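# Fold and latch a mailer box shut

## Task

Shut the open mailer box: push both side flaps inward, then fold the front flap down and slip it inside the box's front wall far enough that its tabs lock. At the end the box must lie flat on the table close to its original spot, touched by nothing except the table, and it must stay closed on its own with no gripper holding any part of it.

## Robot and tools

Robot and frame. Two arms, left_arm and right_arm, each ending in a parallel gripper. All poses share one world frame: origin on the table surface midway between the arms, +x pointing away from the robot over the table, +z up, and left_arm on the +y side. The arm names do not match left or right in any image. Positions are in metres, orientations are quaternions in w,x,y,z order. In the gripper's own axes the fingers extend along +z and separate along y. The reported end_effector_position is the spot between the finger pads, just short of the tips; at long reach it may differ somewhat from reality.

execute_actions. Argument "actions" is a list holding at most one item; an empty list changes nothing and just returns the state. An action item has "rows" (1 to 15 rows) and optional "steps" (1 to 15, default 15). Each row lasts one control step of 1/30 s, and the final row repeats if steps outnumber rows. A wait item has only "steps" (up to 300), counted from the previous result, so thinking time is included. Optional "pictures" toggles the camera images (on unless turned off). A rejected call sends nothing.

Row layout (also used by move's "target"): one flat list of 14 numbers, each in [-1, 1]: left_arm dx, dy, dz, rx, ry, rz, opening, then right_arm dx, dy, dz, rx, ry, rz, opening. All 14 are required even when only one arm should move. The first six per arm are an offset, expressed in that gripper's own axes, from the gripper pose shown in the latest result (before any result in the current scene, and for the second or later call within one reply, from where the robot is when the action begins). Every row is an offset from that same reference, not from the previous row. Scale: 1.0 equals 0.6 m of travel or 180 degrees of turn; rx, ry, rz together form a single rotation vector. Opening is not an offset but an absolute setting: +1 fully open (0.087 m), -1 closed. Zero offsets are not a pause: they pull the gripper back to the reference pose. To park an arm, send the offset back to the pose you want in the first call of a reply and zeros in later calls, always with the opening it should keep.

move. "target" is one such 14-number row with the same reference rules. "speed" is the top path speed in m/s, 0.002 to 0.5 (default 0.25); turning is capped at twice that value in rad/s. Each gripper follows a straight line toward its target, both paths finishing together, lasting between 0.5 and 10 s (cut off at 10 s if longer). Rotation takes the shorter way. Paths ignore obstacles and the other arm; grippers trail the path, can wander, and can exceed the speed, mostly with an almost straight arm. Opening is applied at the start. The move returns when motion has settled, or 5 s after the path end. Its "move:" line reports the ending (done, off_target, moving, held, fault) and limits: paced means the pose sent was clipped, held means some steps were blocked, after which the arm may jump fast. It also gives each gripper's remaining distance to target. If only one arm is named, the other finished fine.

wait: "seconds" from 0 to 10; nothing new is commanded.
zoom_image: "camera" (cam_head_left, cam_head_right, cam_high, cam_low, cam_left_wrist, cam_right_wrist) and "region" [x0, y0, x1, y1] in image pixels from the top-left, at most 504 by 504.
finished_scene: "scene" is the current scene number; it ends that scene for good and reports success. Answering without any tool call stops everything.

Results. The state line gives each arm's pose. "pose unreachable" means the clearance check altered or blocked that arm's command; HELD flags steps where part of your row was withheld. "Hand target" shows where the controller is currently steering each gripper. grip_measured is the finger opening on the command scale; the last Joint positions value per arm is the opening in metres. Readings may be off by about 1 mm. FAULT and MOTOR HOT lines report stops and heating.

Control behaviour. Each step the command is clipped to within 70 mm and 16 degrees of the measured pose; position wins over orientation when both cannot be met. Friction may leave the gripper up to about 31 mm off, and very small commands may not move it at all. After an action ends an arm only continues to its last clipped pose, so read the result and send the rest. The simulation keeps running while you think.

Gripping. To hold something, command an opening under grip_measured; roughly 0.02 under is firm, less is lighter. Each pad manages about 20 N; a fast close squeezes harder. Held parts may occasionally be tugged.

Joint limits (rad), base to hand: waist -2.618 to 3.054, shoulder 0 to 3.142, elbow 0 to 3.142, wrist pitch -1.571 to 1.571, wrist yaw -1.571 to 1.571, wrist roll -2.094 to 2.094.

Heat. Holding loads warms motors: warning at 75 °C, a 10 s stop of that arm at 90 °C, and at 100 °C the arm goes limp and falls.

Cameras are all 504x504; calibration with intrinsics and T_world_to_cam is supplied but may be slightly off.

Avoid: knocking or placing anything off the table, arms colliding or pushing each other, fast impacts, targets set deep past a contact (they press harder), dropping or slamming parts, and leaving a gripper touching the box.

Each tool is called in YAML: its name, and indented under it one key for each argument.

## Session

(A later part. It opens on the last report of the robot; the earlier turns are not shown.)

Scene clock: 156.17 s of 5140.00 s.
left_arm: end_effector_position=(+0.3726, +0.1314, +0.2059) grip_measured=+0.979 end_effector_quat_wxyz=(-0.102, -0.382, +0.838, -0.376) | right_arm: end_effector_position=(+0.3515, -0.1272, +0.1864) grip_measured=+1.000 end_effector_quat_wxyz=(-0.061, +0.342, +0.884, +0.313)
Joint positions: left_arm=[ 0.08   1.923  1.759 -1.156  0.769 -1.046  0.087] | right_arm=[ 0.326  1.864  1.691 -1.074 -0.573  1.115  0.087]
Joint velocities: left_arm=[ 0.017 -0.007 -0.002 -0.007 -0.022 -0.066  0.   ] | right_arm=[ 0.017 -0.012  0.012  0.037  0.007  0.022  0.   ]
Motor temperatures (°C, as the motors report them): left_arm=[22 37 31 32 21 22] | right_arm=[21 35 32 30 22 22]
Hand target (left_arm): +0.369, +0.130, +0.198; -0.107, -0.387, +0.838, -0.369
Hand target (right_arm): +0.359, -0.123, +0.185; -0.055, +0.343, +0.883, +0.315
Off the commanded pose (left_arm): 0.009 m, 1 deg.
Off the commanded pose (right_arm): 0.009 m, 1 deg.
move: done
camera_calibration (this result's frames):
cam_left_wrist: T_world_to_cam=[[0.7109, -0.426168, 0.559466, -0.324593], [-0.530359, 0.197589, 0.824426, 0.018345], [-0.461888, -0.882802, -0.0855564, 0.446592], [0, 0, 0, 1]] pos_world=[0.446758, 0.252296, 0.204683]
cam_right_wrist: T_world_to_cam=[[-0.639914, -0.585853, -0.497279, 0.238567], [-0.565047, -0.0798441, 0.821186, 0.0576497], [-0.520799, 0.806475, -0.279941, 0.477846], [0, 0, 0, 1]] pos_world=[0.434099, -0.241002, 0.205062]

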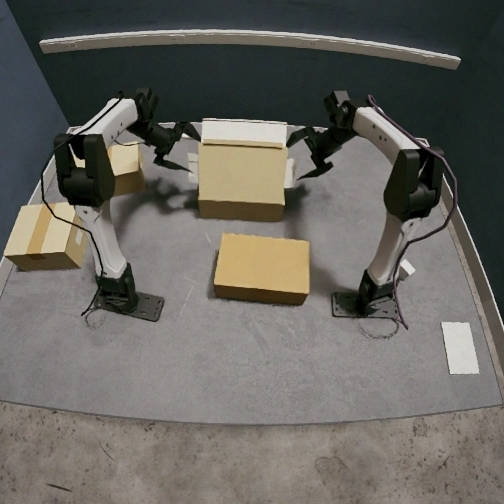

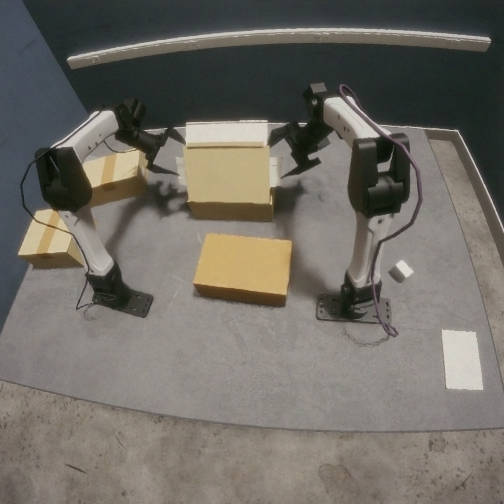

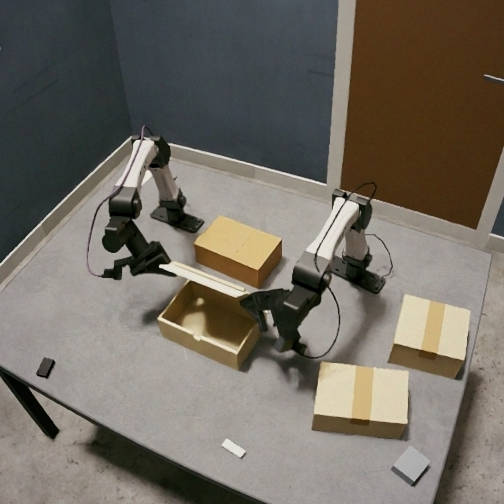

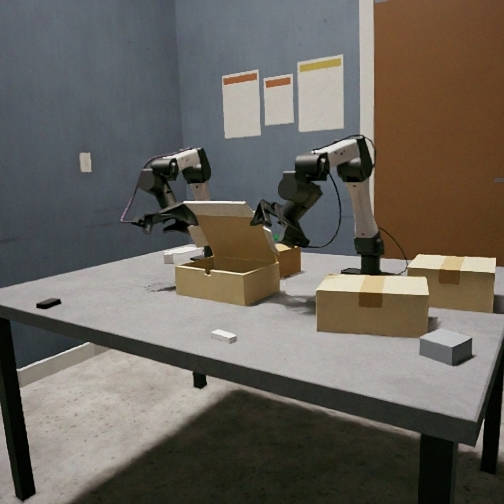

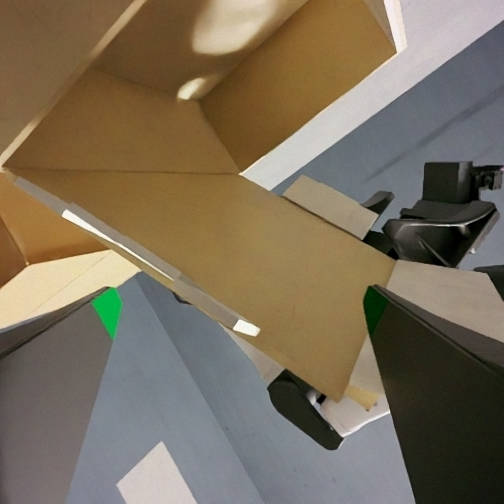

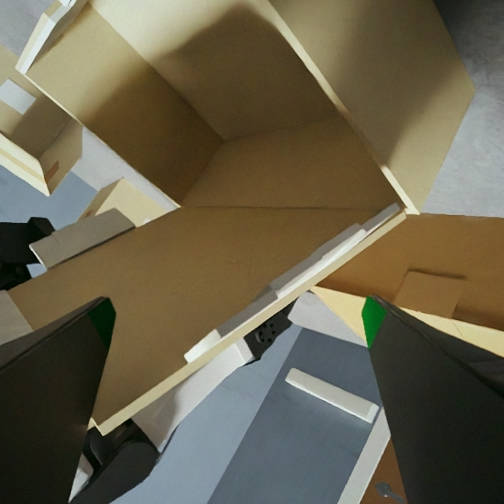

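move:
  target: [-0.032,-0.024,0.034,0.141,-0.106,0.177,1,-0.025,0.026,0.033,-0.142,-0.143,-0.149,1]
  speed: 0.15

Scene clock: 162.77 s of 5140.00 s.
left_arm: end_effector_position=(+0.4037, +0.1213, +0.2132) grip_measured=+0.979 end_effector_quat_wxyz=(+0.242, -0.195, +0.804, -0.507) | right_arm: end_effector_position=(+0.3784, -0.1169, +0.1663) grip_measured=+1.000 end_effector_quat_wxyz=(+0.272, +0.203, +0.846, +0.411)
Joint positions: left_arm=[ 0.044  1.589  1.125 -0.037  0.698 -1.025  0.087] | right_arm=[ 0.419  1.531  1.015 -0.056 -0.321  1.022  0.087]
Joint velocities: left_arm=[-0.002 -0.002 -0.012 -0.007 -0.037 -0.051 -0.001] | right_arm=[ 0.017 -0.007 -0.002 -0.007  0.007 -0.051  0.   ]
Motor temperatures (°C, as the motors report them): left_arm=[22 37 31 31 21 22] | right_arm=[21 35 32 30 22 22]
Hand target (left_arm): +0.398, +0.122, +0.191; +0.227, -0.207, +0.816, -0.490
Hand target (right_arm): +0.375, -0.116, +0.171; +0.284, +0.194, +0.842, +0.416
Off the commanded pose (left_arm): 0.023 m, 3 deg.
Off the commanded pose (right_arm): 0.008 m, 2 deg.
After step 90, 0.37 s passed at rest.
move: off_target (left_arm)
camera_calibration (this result's frames):
cam_left_wrist: T_world_to_cam=[[0.0591276, -0.410731, 0.909837, -0.1686], [-0.964929, 0.210006, 0.157511, 0.346922], [-0.255766, -0.887242, -0.383909, 0.433597], [0, 0, 0, 1]] pos_world=[0.455623, 0.242601, 0.265216]
cam_right_wrist: T_world_to_cam=[[-0.128048, -0.593958, -0.79424, 0.106497], [-0.975005, -0.0712246, 0.210456, 0.347894], [-0.181571, 0.801337, -0.569992, 0.397197], [0, 0, 0, 1]] pos_world=[0.424955, -0.230255, 0.237767]

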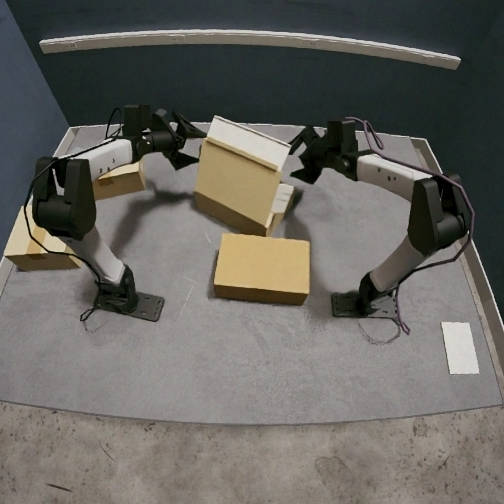

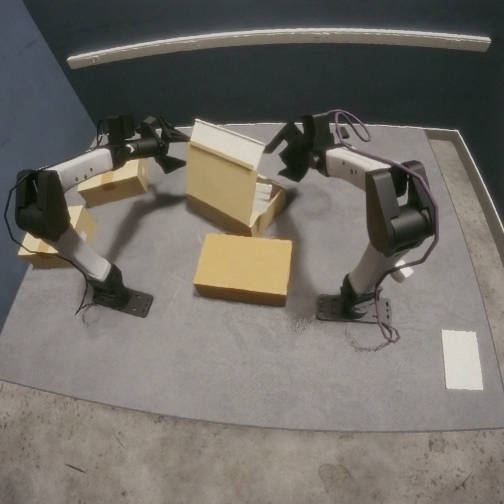

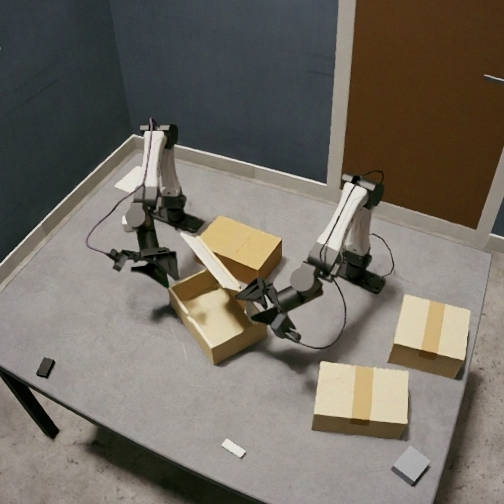

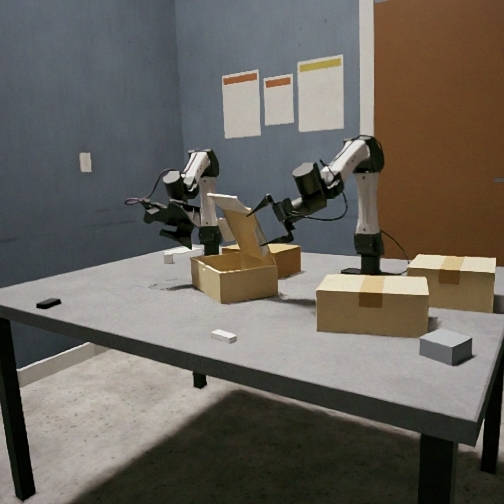

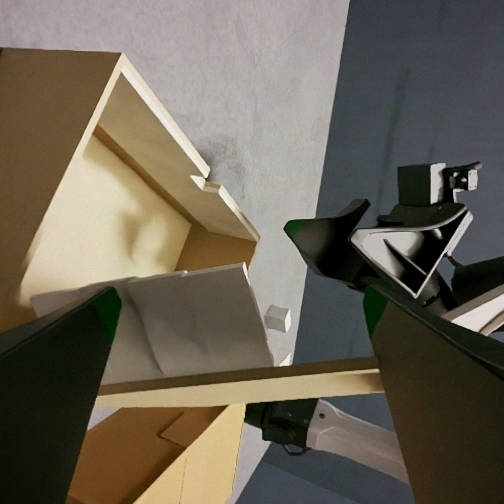

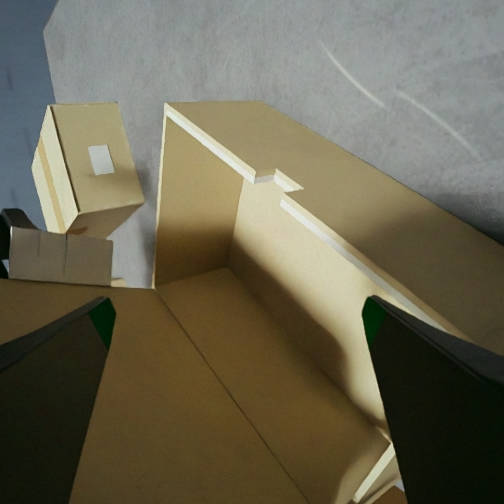

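move:
  target: [0,0,0,0,0,0,1,-0.1,-0.047,-0.113,0,0,0,1]
  speed: 0.1

move:
  target: [0,0,0,0,0,0,1,0.192,-0.03,-0.157,0,0,0,-1]
  speed: 0.15

Scene clock: 169.43 s of 5140.00 s.
left_arm: end_effector_position=(+0.4036, +0.1209, +0.2140) grip_measured=+0.979 end_effector_quat_wxyz=(+0.243, -0.193, +0.803, -0.509) | right_arm: end_effector_position=(+0.3768, -0.2048, +0.1798) grip_measured=+1.000 end_effector_quat_wxyz=(+0.259, +0.214, +0.849, +0.407)
Joint positions: left_arm=[ 0.044  1.589  1.125 -0.033  0.701 -1.024  0.087] | right_arm=[ 0.138  1.454  1.036 -0.259 -0.549  0.854  0.087]
Joint velocities: left_arm=[ 0.012 -0.002  0.012 -0.066 -0.007 -0.022  0.   ] | right_arm=[-0.022 -0.002  0.007 -0.081  0.007 -0.007  0.   ]
Motor temperatures (°C, as the motors report them): left_arm=[22 37 31 32 21 22] | right_arm=[21 35 33 31 22 22]
Hand target (left_arm): +0.404, +0.121, +0.213; +0.242, -0.195, +0.804, -0.507
Hand target (right_arm): +0.377, -0.206, +0.195; +0.272, +0.204, +0.845, +0.413
Off the commanded pose (left_arm): 0.001 m, 0 deg.
Off the commanded pose (right_arm): 0.016 m, 2 deg.
After step 90, 2.13 s passed at rest.
move: off_target (right_arm)
camera_calibration (this result's frames):
cam_left_wrist: T_world_to_cam=[[0.0547845, -0.409388, 0.910714, -0.167979], [-0.964878, 0.212983, 0.153784, 0.347249], [-0.256923, -0.887153, -0.383342, 0.433901], [0, 0, 0, 1]] pos_world=[0.455734, 0.24221, 0.265912]
cam_right_wrist: T_world_to_cam=[[-0.159789, -0.592039, -0.78991, 0.0764687], [-0.967551, -0.0647341, 0.244242, 0.32971], [-0.195735, 0.803305, -0.562484, 0.479421], [0, 0, 0, 1]] pos_world=[0.42507, -0.318505, 0.249541]

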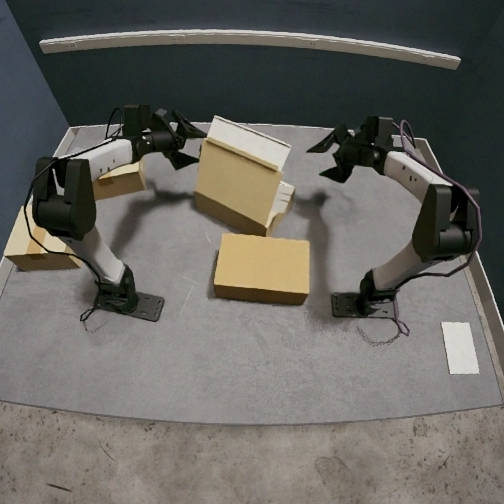

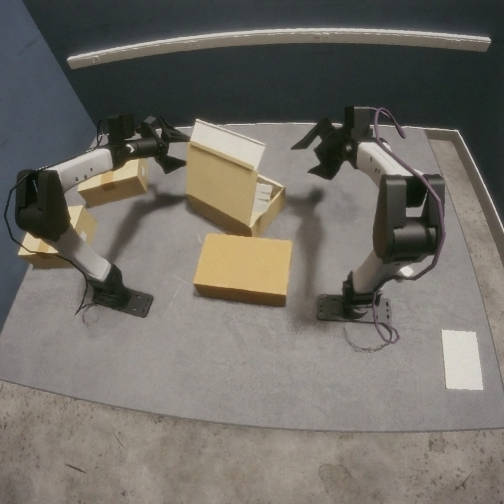

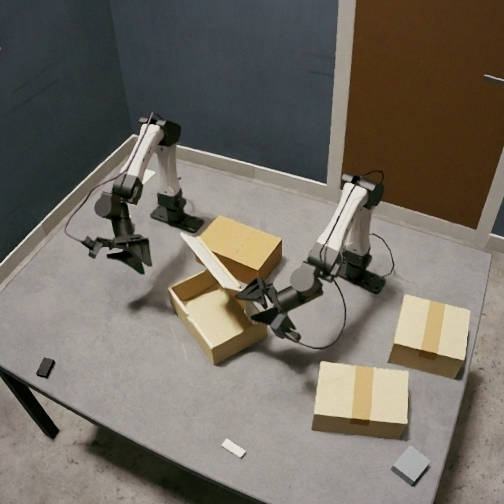

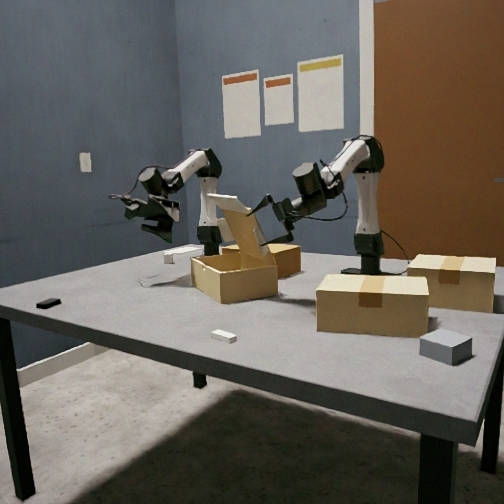

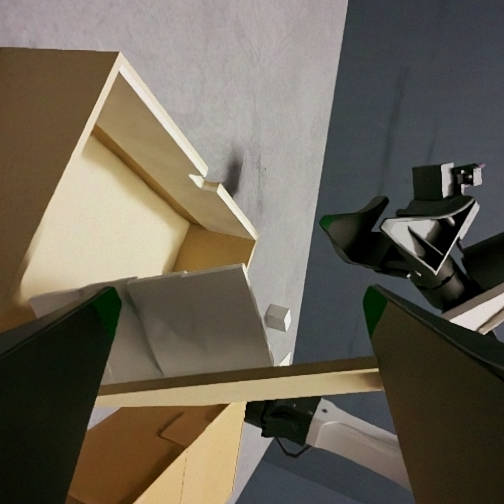

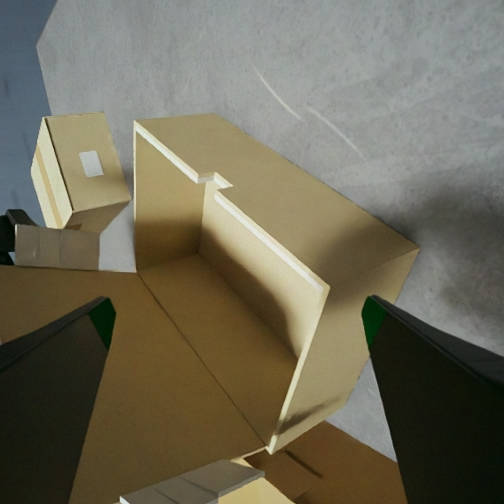

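Scene clock: 171.00 s of 5140.00 s.
left_arm: end_effector_position=(+0.4035, +0.1208, +0.2141) grip_measured=+0.979 end_effector_quat_wxyz=(+0.243, -0.193, +0.803, -0.509) | right_arm: end_effector_position=(+0.2344, -0.2020, +0.1900) grip_measured=-0.985 end_effector_quat_wxyz=(+0.268, +0.207, +0.847, +0.410)
Joint positions: left_arm=[ 0.044  1.589  1.125 -0.033  0.702 -1.024  0.087] | right_arm=[ 0.243  0.83   0.701 -0.493 -0.467  0.92   0.001]
Joint velocities: left_arm=[-0.012 -0.002 -0.022 -0.051 -0.051 -0.037 -0.   ] | right_arm=[-0.002 -0.002 -0.007 -0.051 -0.066 -0.007  0.   ]
Motor temperatures (°C, as the motors report them): left_arm=[22 37 32 32 21 22] | right_arm=[21 34 32 31 22 22]
Hand target (left_arm): +0.404, +0.121, +0.214; +0.243, -0.193, +0.803, -0.509
Hand target (right_arm): +0.228, -0.202, +0.183; +0.259, +0.213, +0.850, +0.407
Off the commanded pose (left_arm): 0.000 m, 0 deg.
Off the commanded pose (right_arm): 0.009 m, 1 deg.
move: done
camera_calibration (this result's frames):
cam_left_wrist: T_world_to_cam=[[0.0540898, -0.408906, 0.910972, -0.167975], [-0.964711, 0.214043, 0.153358, 0.347037], [-0.257696, -0.88712, -0.382899, 0.434035], [0, 0, 0, 1]] pos_world=[0.455725, 0.242074, 0.265991]
cam_right_wrist: T_world_to_cam=[[-0.138968, -0.5932, -0.79297, 0.0588584], [-0.972587, -0.0690031, 0.222065, 0.194117], [-0.186446, 0.802093, -0.567349, 0.453518], [0, 0, 0, 1]] pos_world=[0.281532, -0.315454, 0.26087]

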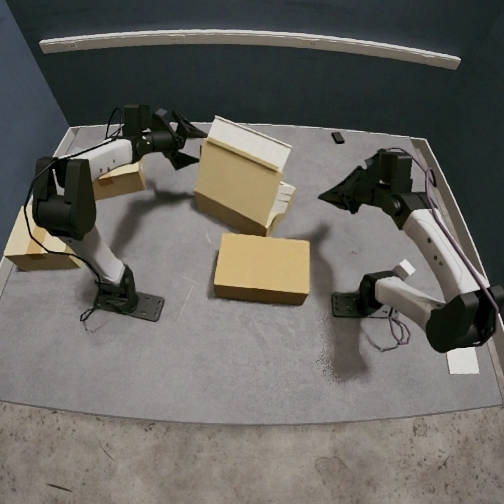

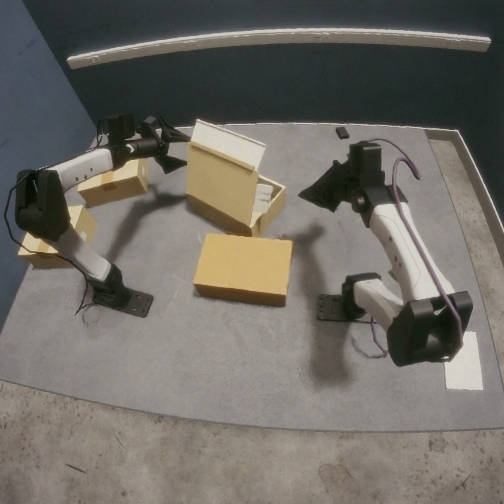

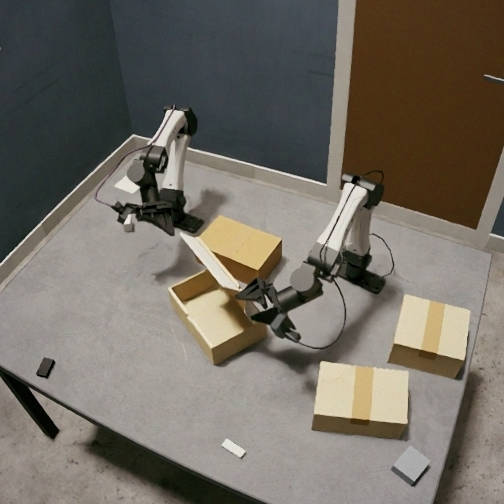

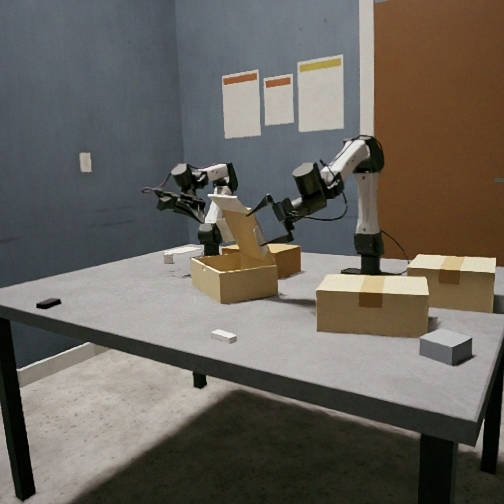

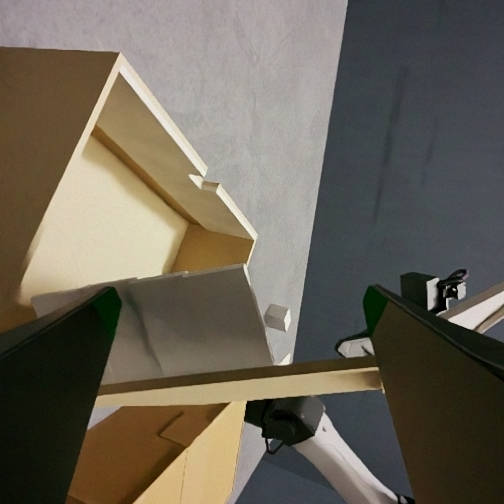

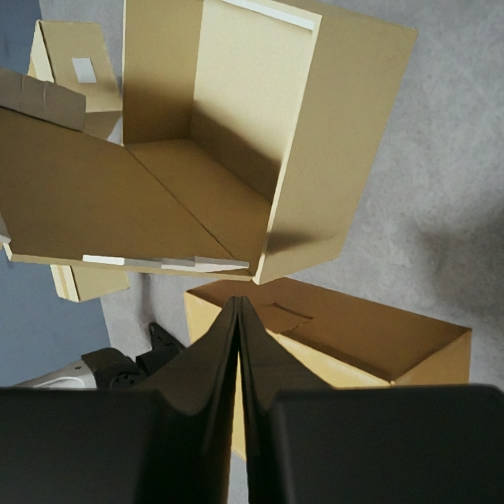

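move:
  target: [0,0,0,0,0,0,1,0.098,0.048,0.085,0,0,0,-1]
  speed: 0.08

Scene clock: 174.03 s of 5140.00 s.
left_arm: end_effector_position=(+0.4035, +0.1208, +0.2141) grip_measured=+0.979 end_effector_quat_wxyz=(+0.243, -0.193, +0.803, -0.509) | right_arm: end_effector_position=(+0.2249, -0.1260, +0.1792) grip_measured=-0.985 end_effector_quat_wxyz=(+0.273, +0.202, +0.845, +0.412)
Joint positions: left_arm=[ 0.044  1.589  1.125 -0.033  0.702 -1.024  0.087] | right_arm=[ 0.694  0.915  0.66  -0.283 -0.088  1.167  0.001]
Joint velocities: left_arm=[0.007 0.017 0.012 0.081 0.007 0.037 0.002] | right_arm=[-0.012 -0.002  0.002  0.007 -0.095  0.066 -0.   ]
Motor temperatures (°C, as the motors report them): left_arm=[22 37 32 32 21 22] | right_arm=[21 34 32 31 22 22]
Hand target (left_arm): +0.403, +0.121, +0.214; +0.243, -0.193, +0.803, -0.509
Hand target (right_arm): +0.225, -0.124, +0.170; +0.268, +0.206, +0.848, +0.408
Off the commanded pose (left_arm): 0.000 m, 0 deg.
Off the commanded pose (right_arm): 0.010 m, 1 deg.
move: done
camera_calibration (this result's frames):
cam_left_wrist: T_world_to_cam=[[0.0540898, -0.408906, 0.910972, -0.167975], [-0.964711, 0.214043, 0.153358, 0.347037], [-0.257696, -0.88712, -0.382899, 0.434035], [0, 0, 0, 1]] pos_world=[0.455725, 0.242074, 0.265991]
cam_right_wrist: T_world_to_cam=[[-0.123639, -0.593661, -0.79516, 0.0908986], [-0.975673, -0.0734633, 0.206554, 0.19543], [-0.181038, 0.801355, -0.570136, 0.383882], [0, 0, 0, 1]] pos_world=[0.271411, -0.239306, 0.250778]

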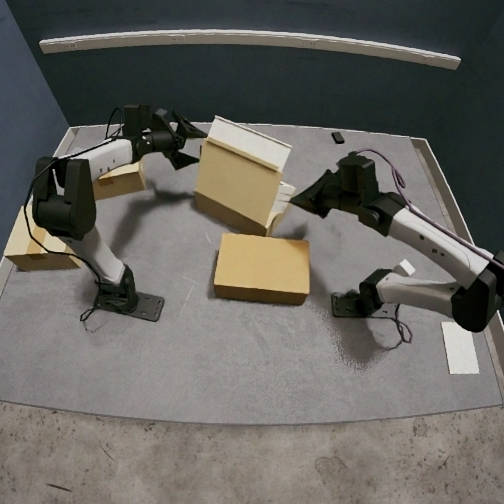

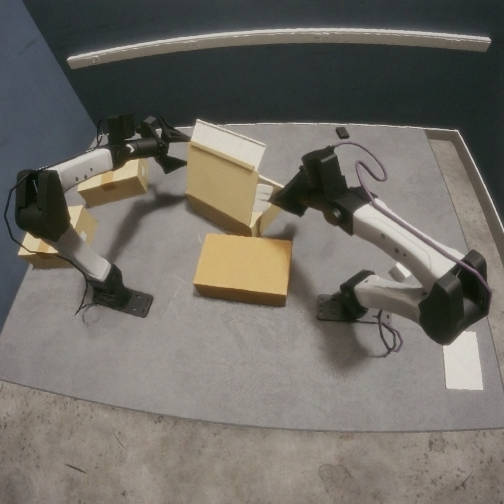

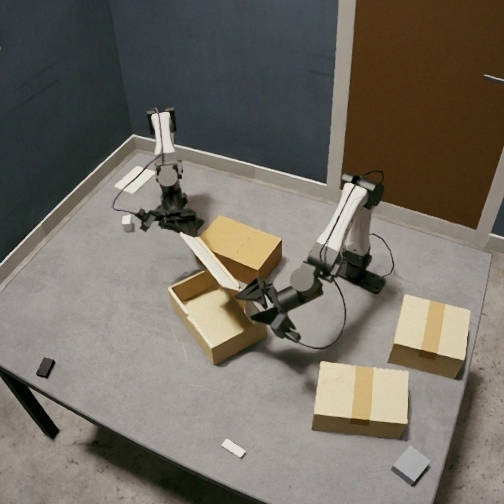

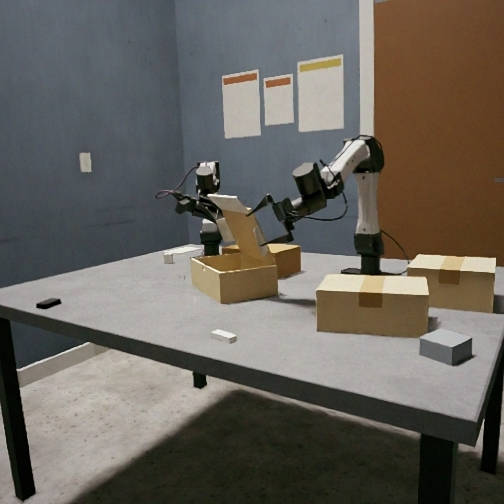

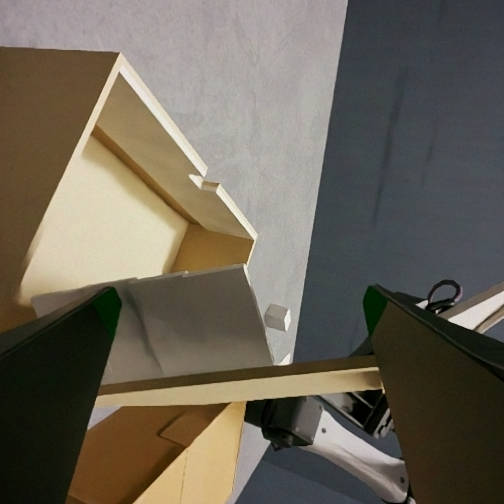

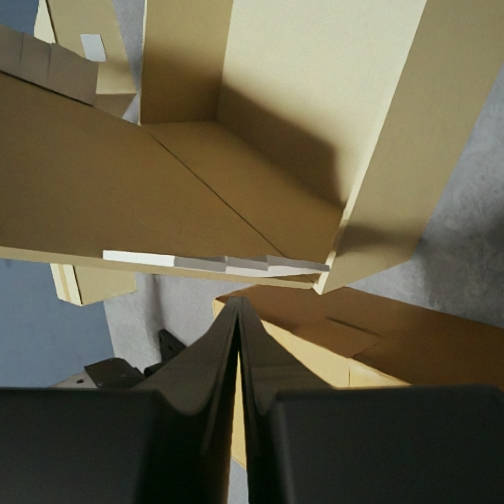

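move:
  target: [0,0,0,0,0,0,1,-0.07,0.015,0.097,0,0,0,-1]
  speed: 0.05

Scene clock: 177.90 s of 5140.00 s.
left_arm: end_effector_position=(+0.4054, +0.1217, +0.2141) grip_measured=+0.979 end_effector_quat_wxyz=(+0.246, -0.197, +0.802, -0.507) | right_arm: end_effector_position=(+0.2829, -0.1164, +0.1597) grip_measured=-0.985 end_effector_quat_wxyz=(+0.260, +0.208, +0.854, +0.400)
Joint positions: left_arm=[ 0.044  1.589  1.125 -0.029  0.691 -1.029  0.087] | right_arm=[ 0.574  1.199  0.753 -0.141 -0.189  1.11   0.001]
Joint velocities: left_arm=[ 0.007 -0.017 -0.012 -0.051 -0.066  0.037 -0.   ] | right_arm=[-0.012 -0.002  0.002 -0.022  0.051  0.022 -0.   ]
Motor temperatures (°C, as the motors report them): left_arm=[22 36 32 33 21 22] | right_arm=[21 33 33 32 22 22]
Hand target (left_arm): +0.403, +0.121, +0.214; +0.243, -0.193, +0.803, -0.509
Hand target (right_arm): +0.294, -0.112, +0.170; +0.273, +0.202, +0.845, +0.413
Off the commanded pose (left_arm): 0.002 m, 1 deg.
Off the commanded pose (right_arm): 0.016 m, 2 deg.
move: off_target (right_arm)
camera_calibration (this result's frames):
cam_left_wrist: T_world_to_cam=[[0.0579099, -0.409773, 0.910347, -0.169079], [-0.967176, 0.202968, 0.152887, 0.351091], [-0.247421, -0.88932, -0.384569, 0.431788], [0, 0, 0, 1]] pos_world=[0.456192, 0.243453, 0.266296]
cam_right_wrist: T_world_to_cam=[[-0.1555, -0.607519, -0.778935, 0.0931502], [-0.967391, -0.0659442, 0.244554, 0.249241], [-0.199937, 0.791563, -0.577454, 0.380949], [0, 0, 0, 1]] pos_world=[0.331764, -0.228518, 0.231586]

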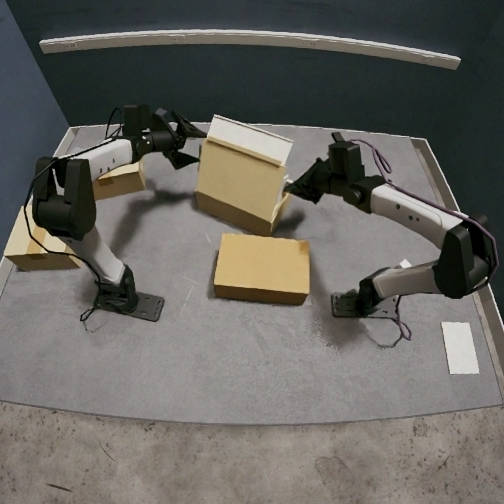

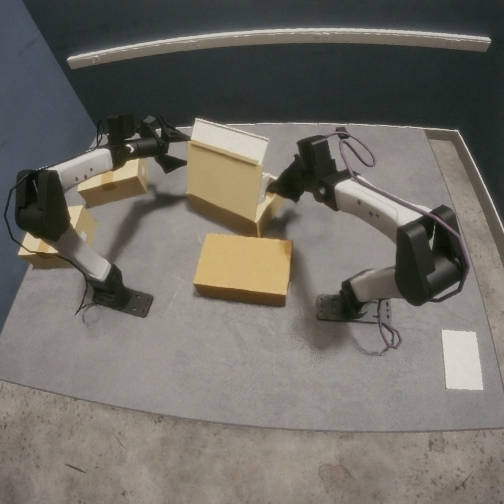

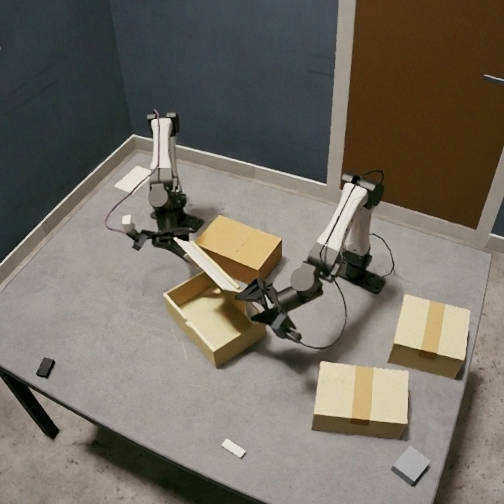

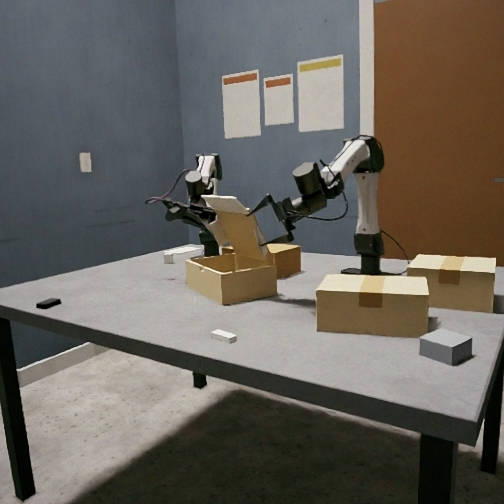

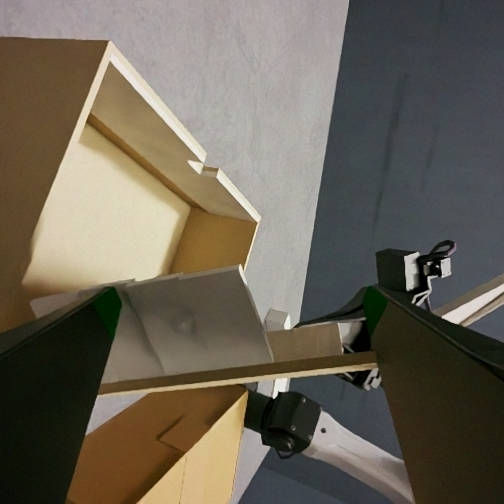

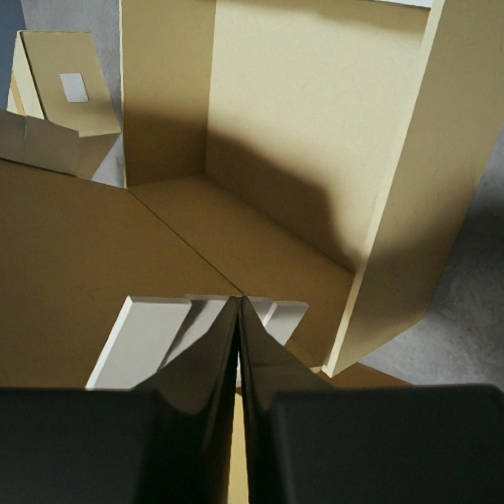

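move:
  target: [0,0,0,0,0,0,1,-0.05,0.043,0.063,0,0,0,-1]
  speed: 0.05

Scene clock: 181.13 s of 5140.00 s.
left_arm: end_effector_position=(+0.4079, +0.1224, +0.2153) grip_measured=+0.979 end_effector_quat_wxyz=(+0.251, -0.200, +0.800, -0.506) | right_arm: end_effector_position=(+0.3248, -0.1017, +0.1589) grip_measured=-0.985 end_effector_quat_wxyz=(+0.253, +0.215, +0.860, +0.388)
Joint positions: left_arm=[ 0.044  1.589  1.125 -0.019  0.681 -1.037  0.087] | right_arm=[ 0.55   1.395  0.915 -0.141 -0.2    1.098  0.001]
Joint velocities: left_arm=[ 0.002  0.002  0.007  0.022 -0.037  0.022 -0.   ] | right_arm=[-0.027  0.007  0.007 -0.037 -0.081  0.022  0.   ]
Motor temperatures (°C, as the motors report them): left_arm=[22 36 33 33 21 22] | right_arm=[21 33 33 32 22 22]
Hand target (left_arm): +0.405, +0.122, +0.214; +0.246, -0.197, +0.802, -0.507
Hand target (right_arm): +0.333, -0.097, +0.169; +0.260, +0.208, +0.854, +0.400
Off the commanded pose (left_arm): 0.003 m, 1 deg.
Off the commanded pose (right_arm): 0.013 m, 2 deg.
move: off_target (right_arm)
camera_calibration (this result's frames):
cam_left_wrist: T_world_to_cam=[[0.0575629, -0.408346, 0.91101, -0.170191], [-0.970338, 0.191732, 0.147252, 0.357062], [-0.234799, -0.892464, -0.385197, 0.428902], [0, 0, 0, 1]] pos_world=[0.456973, 0.244823, 0.26768]
cam_right_wrist: T_world_to_cam=[[-0.181247, -0.620778, -0.762748, 0.112377], [-0.961299, -0.0518068, 0.270592, 0.286259], [-0.207493, 0.782273, -0.587363, 0.380344], [0, 0, 0, 1]] pos_world=[0.374467, -0.212941, 0.231656]

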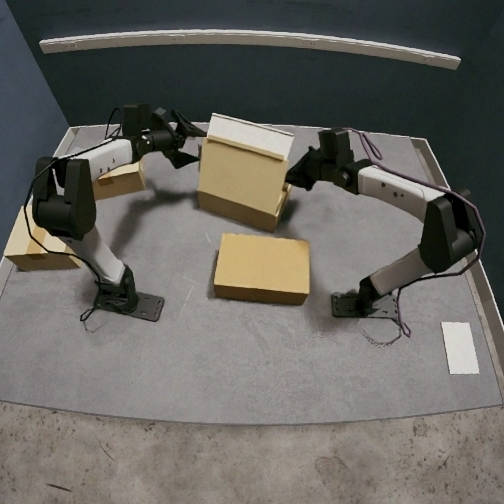

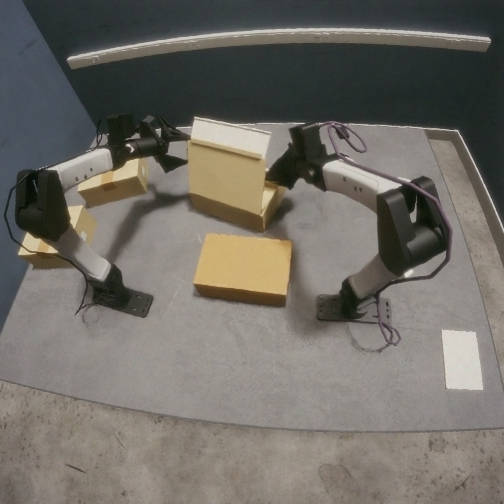

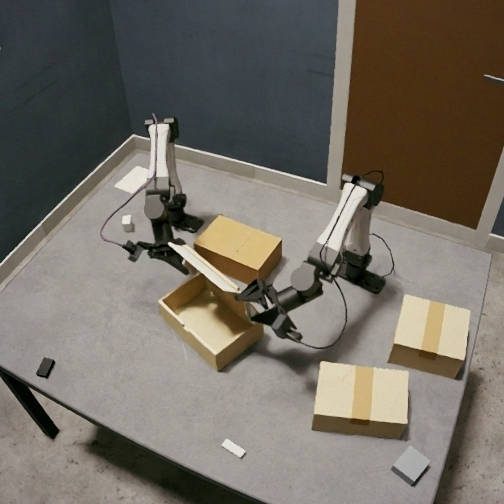

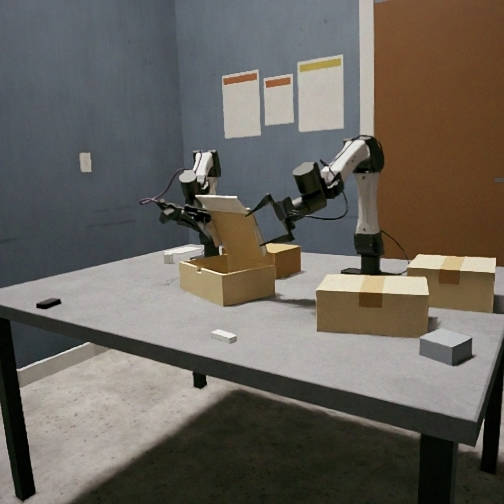

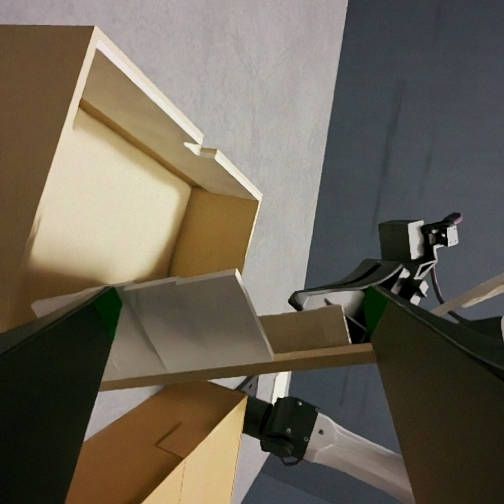

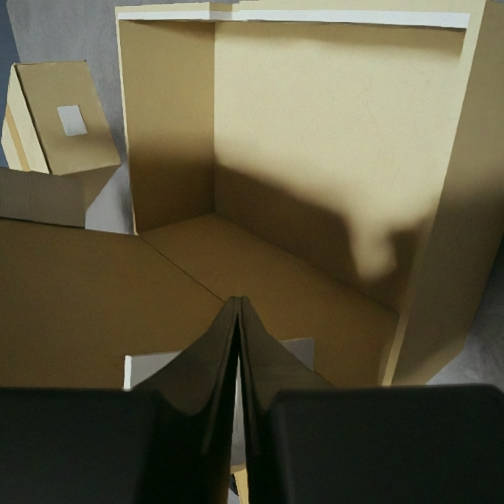

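move:
  target: [0.063,-0.014,0,0,0,0,1,-0.017,0.016,0.029,0,0,0,-1]
  speed: 0.04

Scene clock: 185.67 s of 5140.00 s.
left_arm: end_effector_position=(+0.3837, +0.0990, +0.2229) grip_measured=+0.979 end_effector_quat_wxyz=(+0.257, -0.197, +0.798, -0.509) | right_arm: end_effector_position=(+0.3373, -0.0949, +0.1541) grip_measured=-0.985 end_effector_quat_wxyz=(+0.247, +0.217, +0.863, +0.383)
Joint positions: left_arm=[-0.039  1.501  1.052  0.007  0.607 -1.082  0.087] | right_arm=[ 0.55   1.464  0.966 -0.142 -0.199  1.098  0.001]
Joint velocities: left_arm=[-0.002 -0.002  0.012 -0.037 -0.007 -0.066  0.001] | right_arm=[-0.012  0.002 -0.017 -0.007  0.037  0.022 -0.001]
Motor temperatures (°C, as the motors report them): left_arm=[22 36 33 33 21 22] | right_arm=[21 32 34 32 22 22]
Hand target (left_arm): +0.379, +0.097, +0.217; +0.250, -0.201, +0.800, -0.507
Hand target (right_arm): +0.345, -0.092, +0.160; +0.253, +0.215, +0.860, +0.388
Off the commanded pose (left_arm): 0.009 m, 1 deg.
Off the commanded pose (right_arm): 0.010 m, 1 deg.
After step 90, 0.30 s passed at rest.
move: done
camera_calibration (this result's frames):
cam_left_wrist: T_world_to_cam=[[0.0439543, -0.406343, 0.912663, -0.180607], [-0.972272, 0.192632, 0.13259, 0.340888], [-0.229686, -0.893184, -0.386609, 0.403622], [0, 0, 0, 1]] pos_world=[0.432081, 0.221454, 0.275679]
cam_right_wrist: T_world_to_cam=[[-0.193011, -0.627304, -0.754477, 0.117221], [-0.957072, -0.0490974, 0.28566, 0.296377], [-0.216239, 0.777225, -0.590899, 0.37778], [0, 0, 0, 1]] pos_world=[0.38797, -0.205535, 0.227007]

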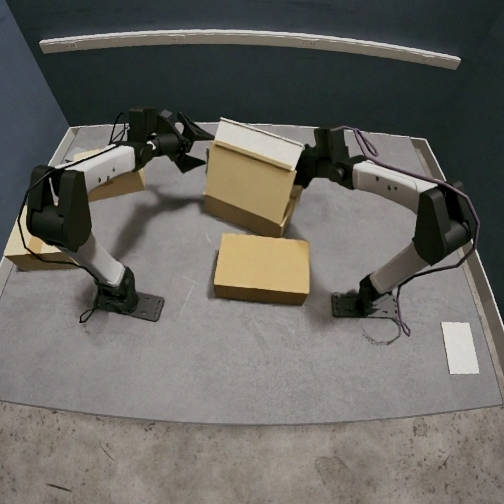

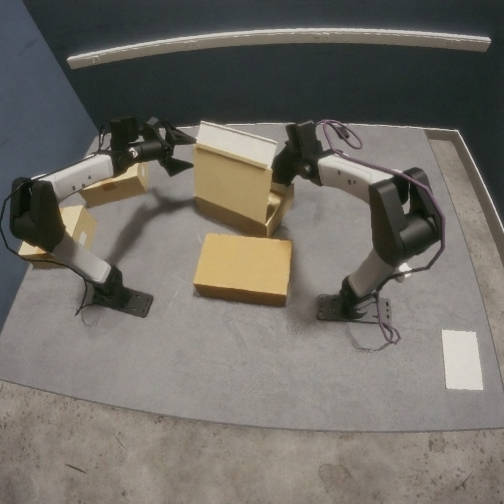

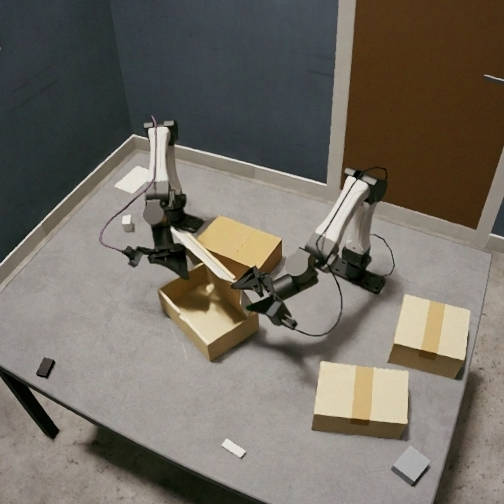

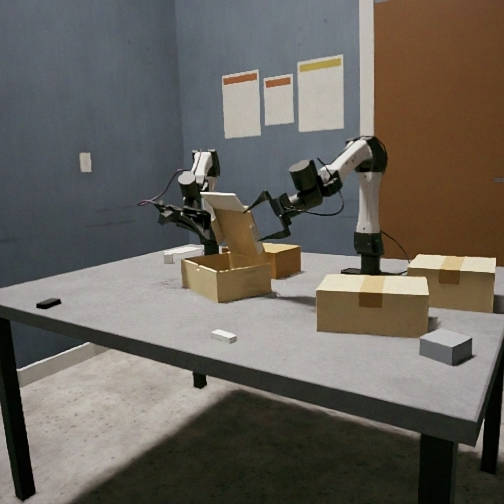

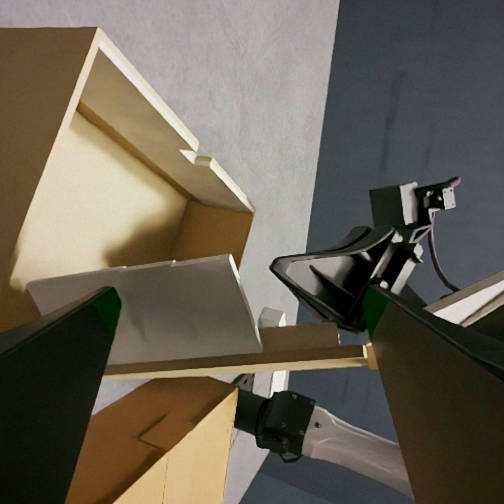

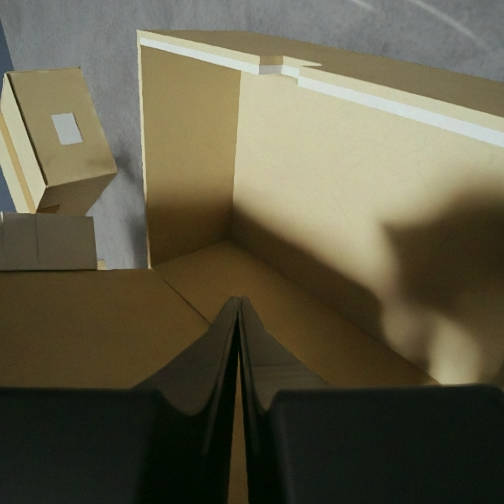

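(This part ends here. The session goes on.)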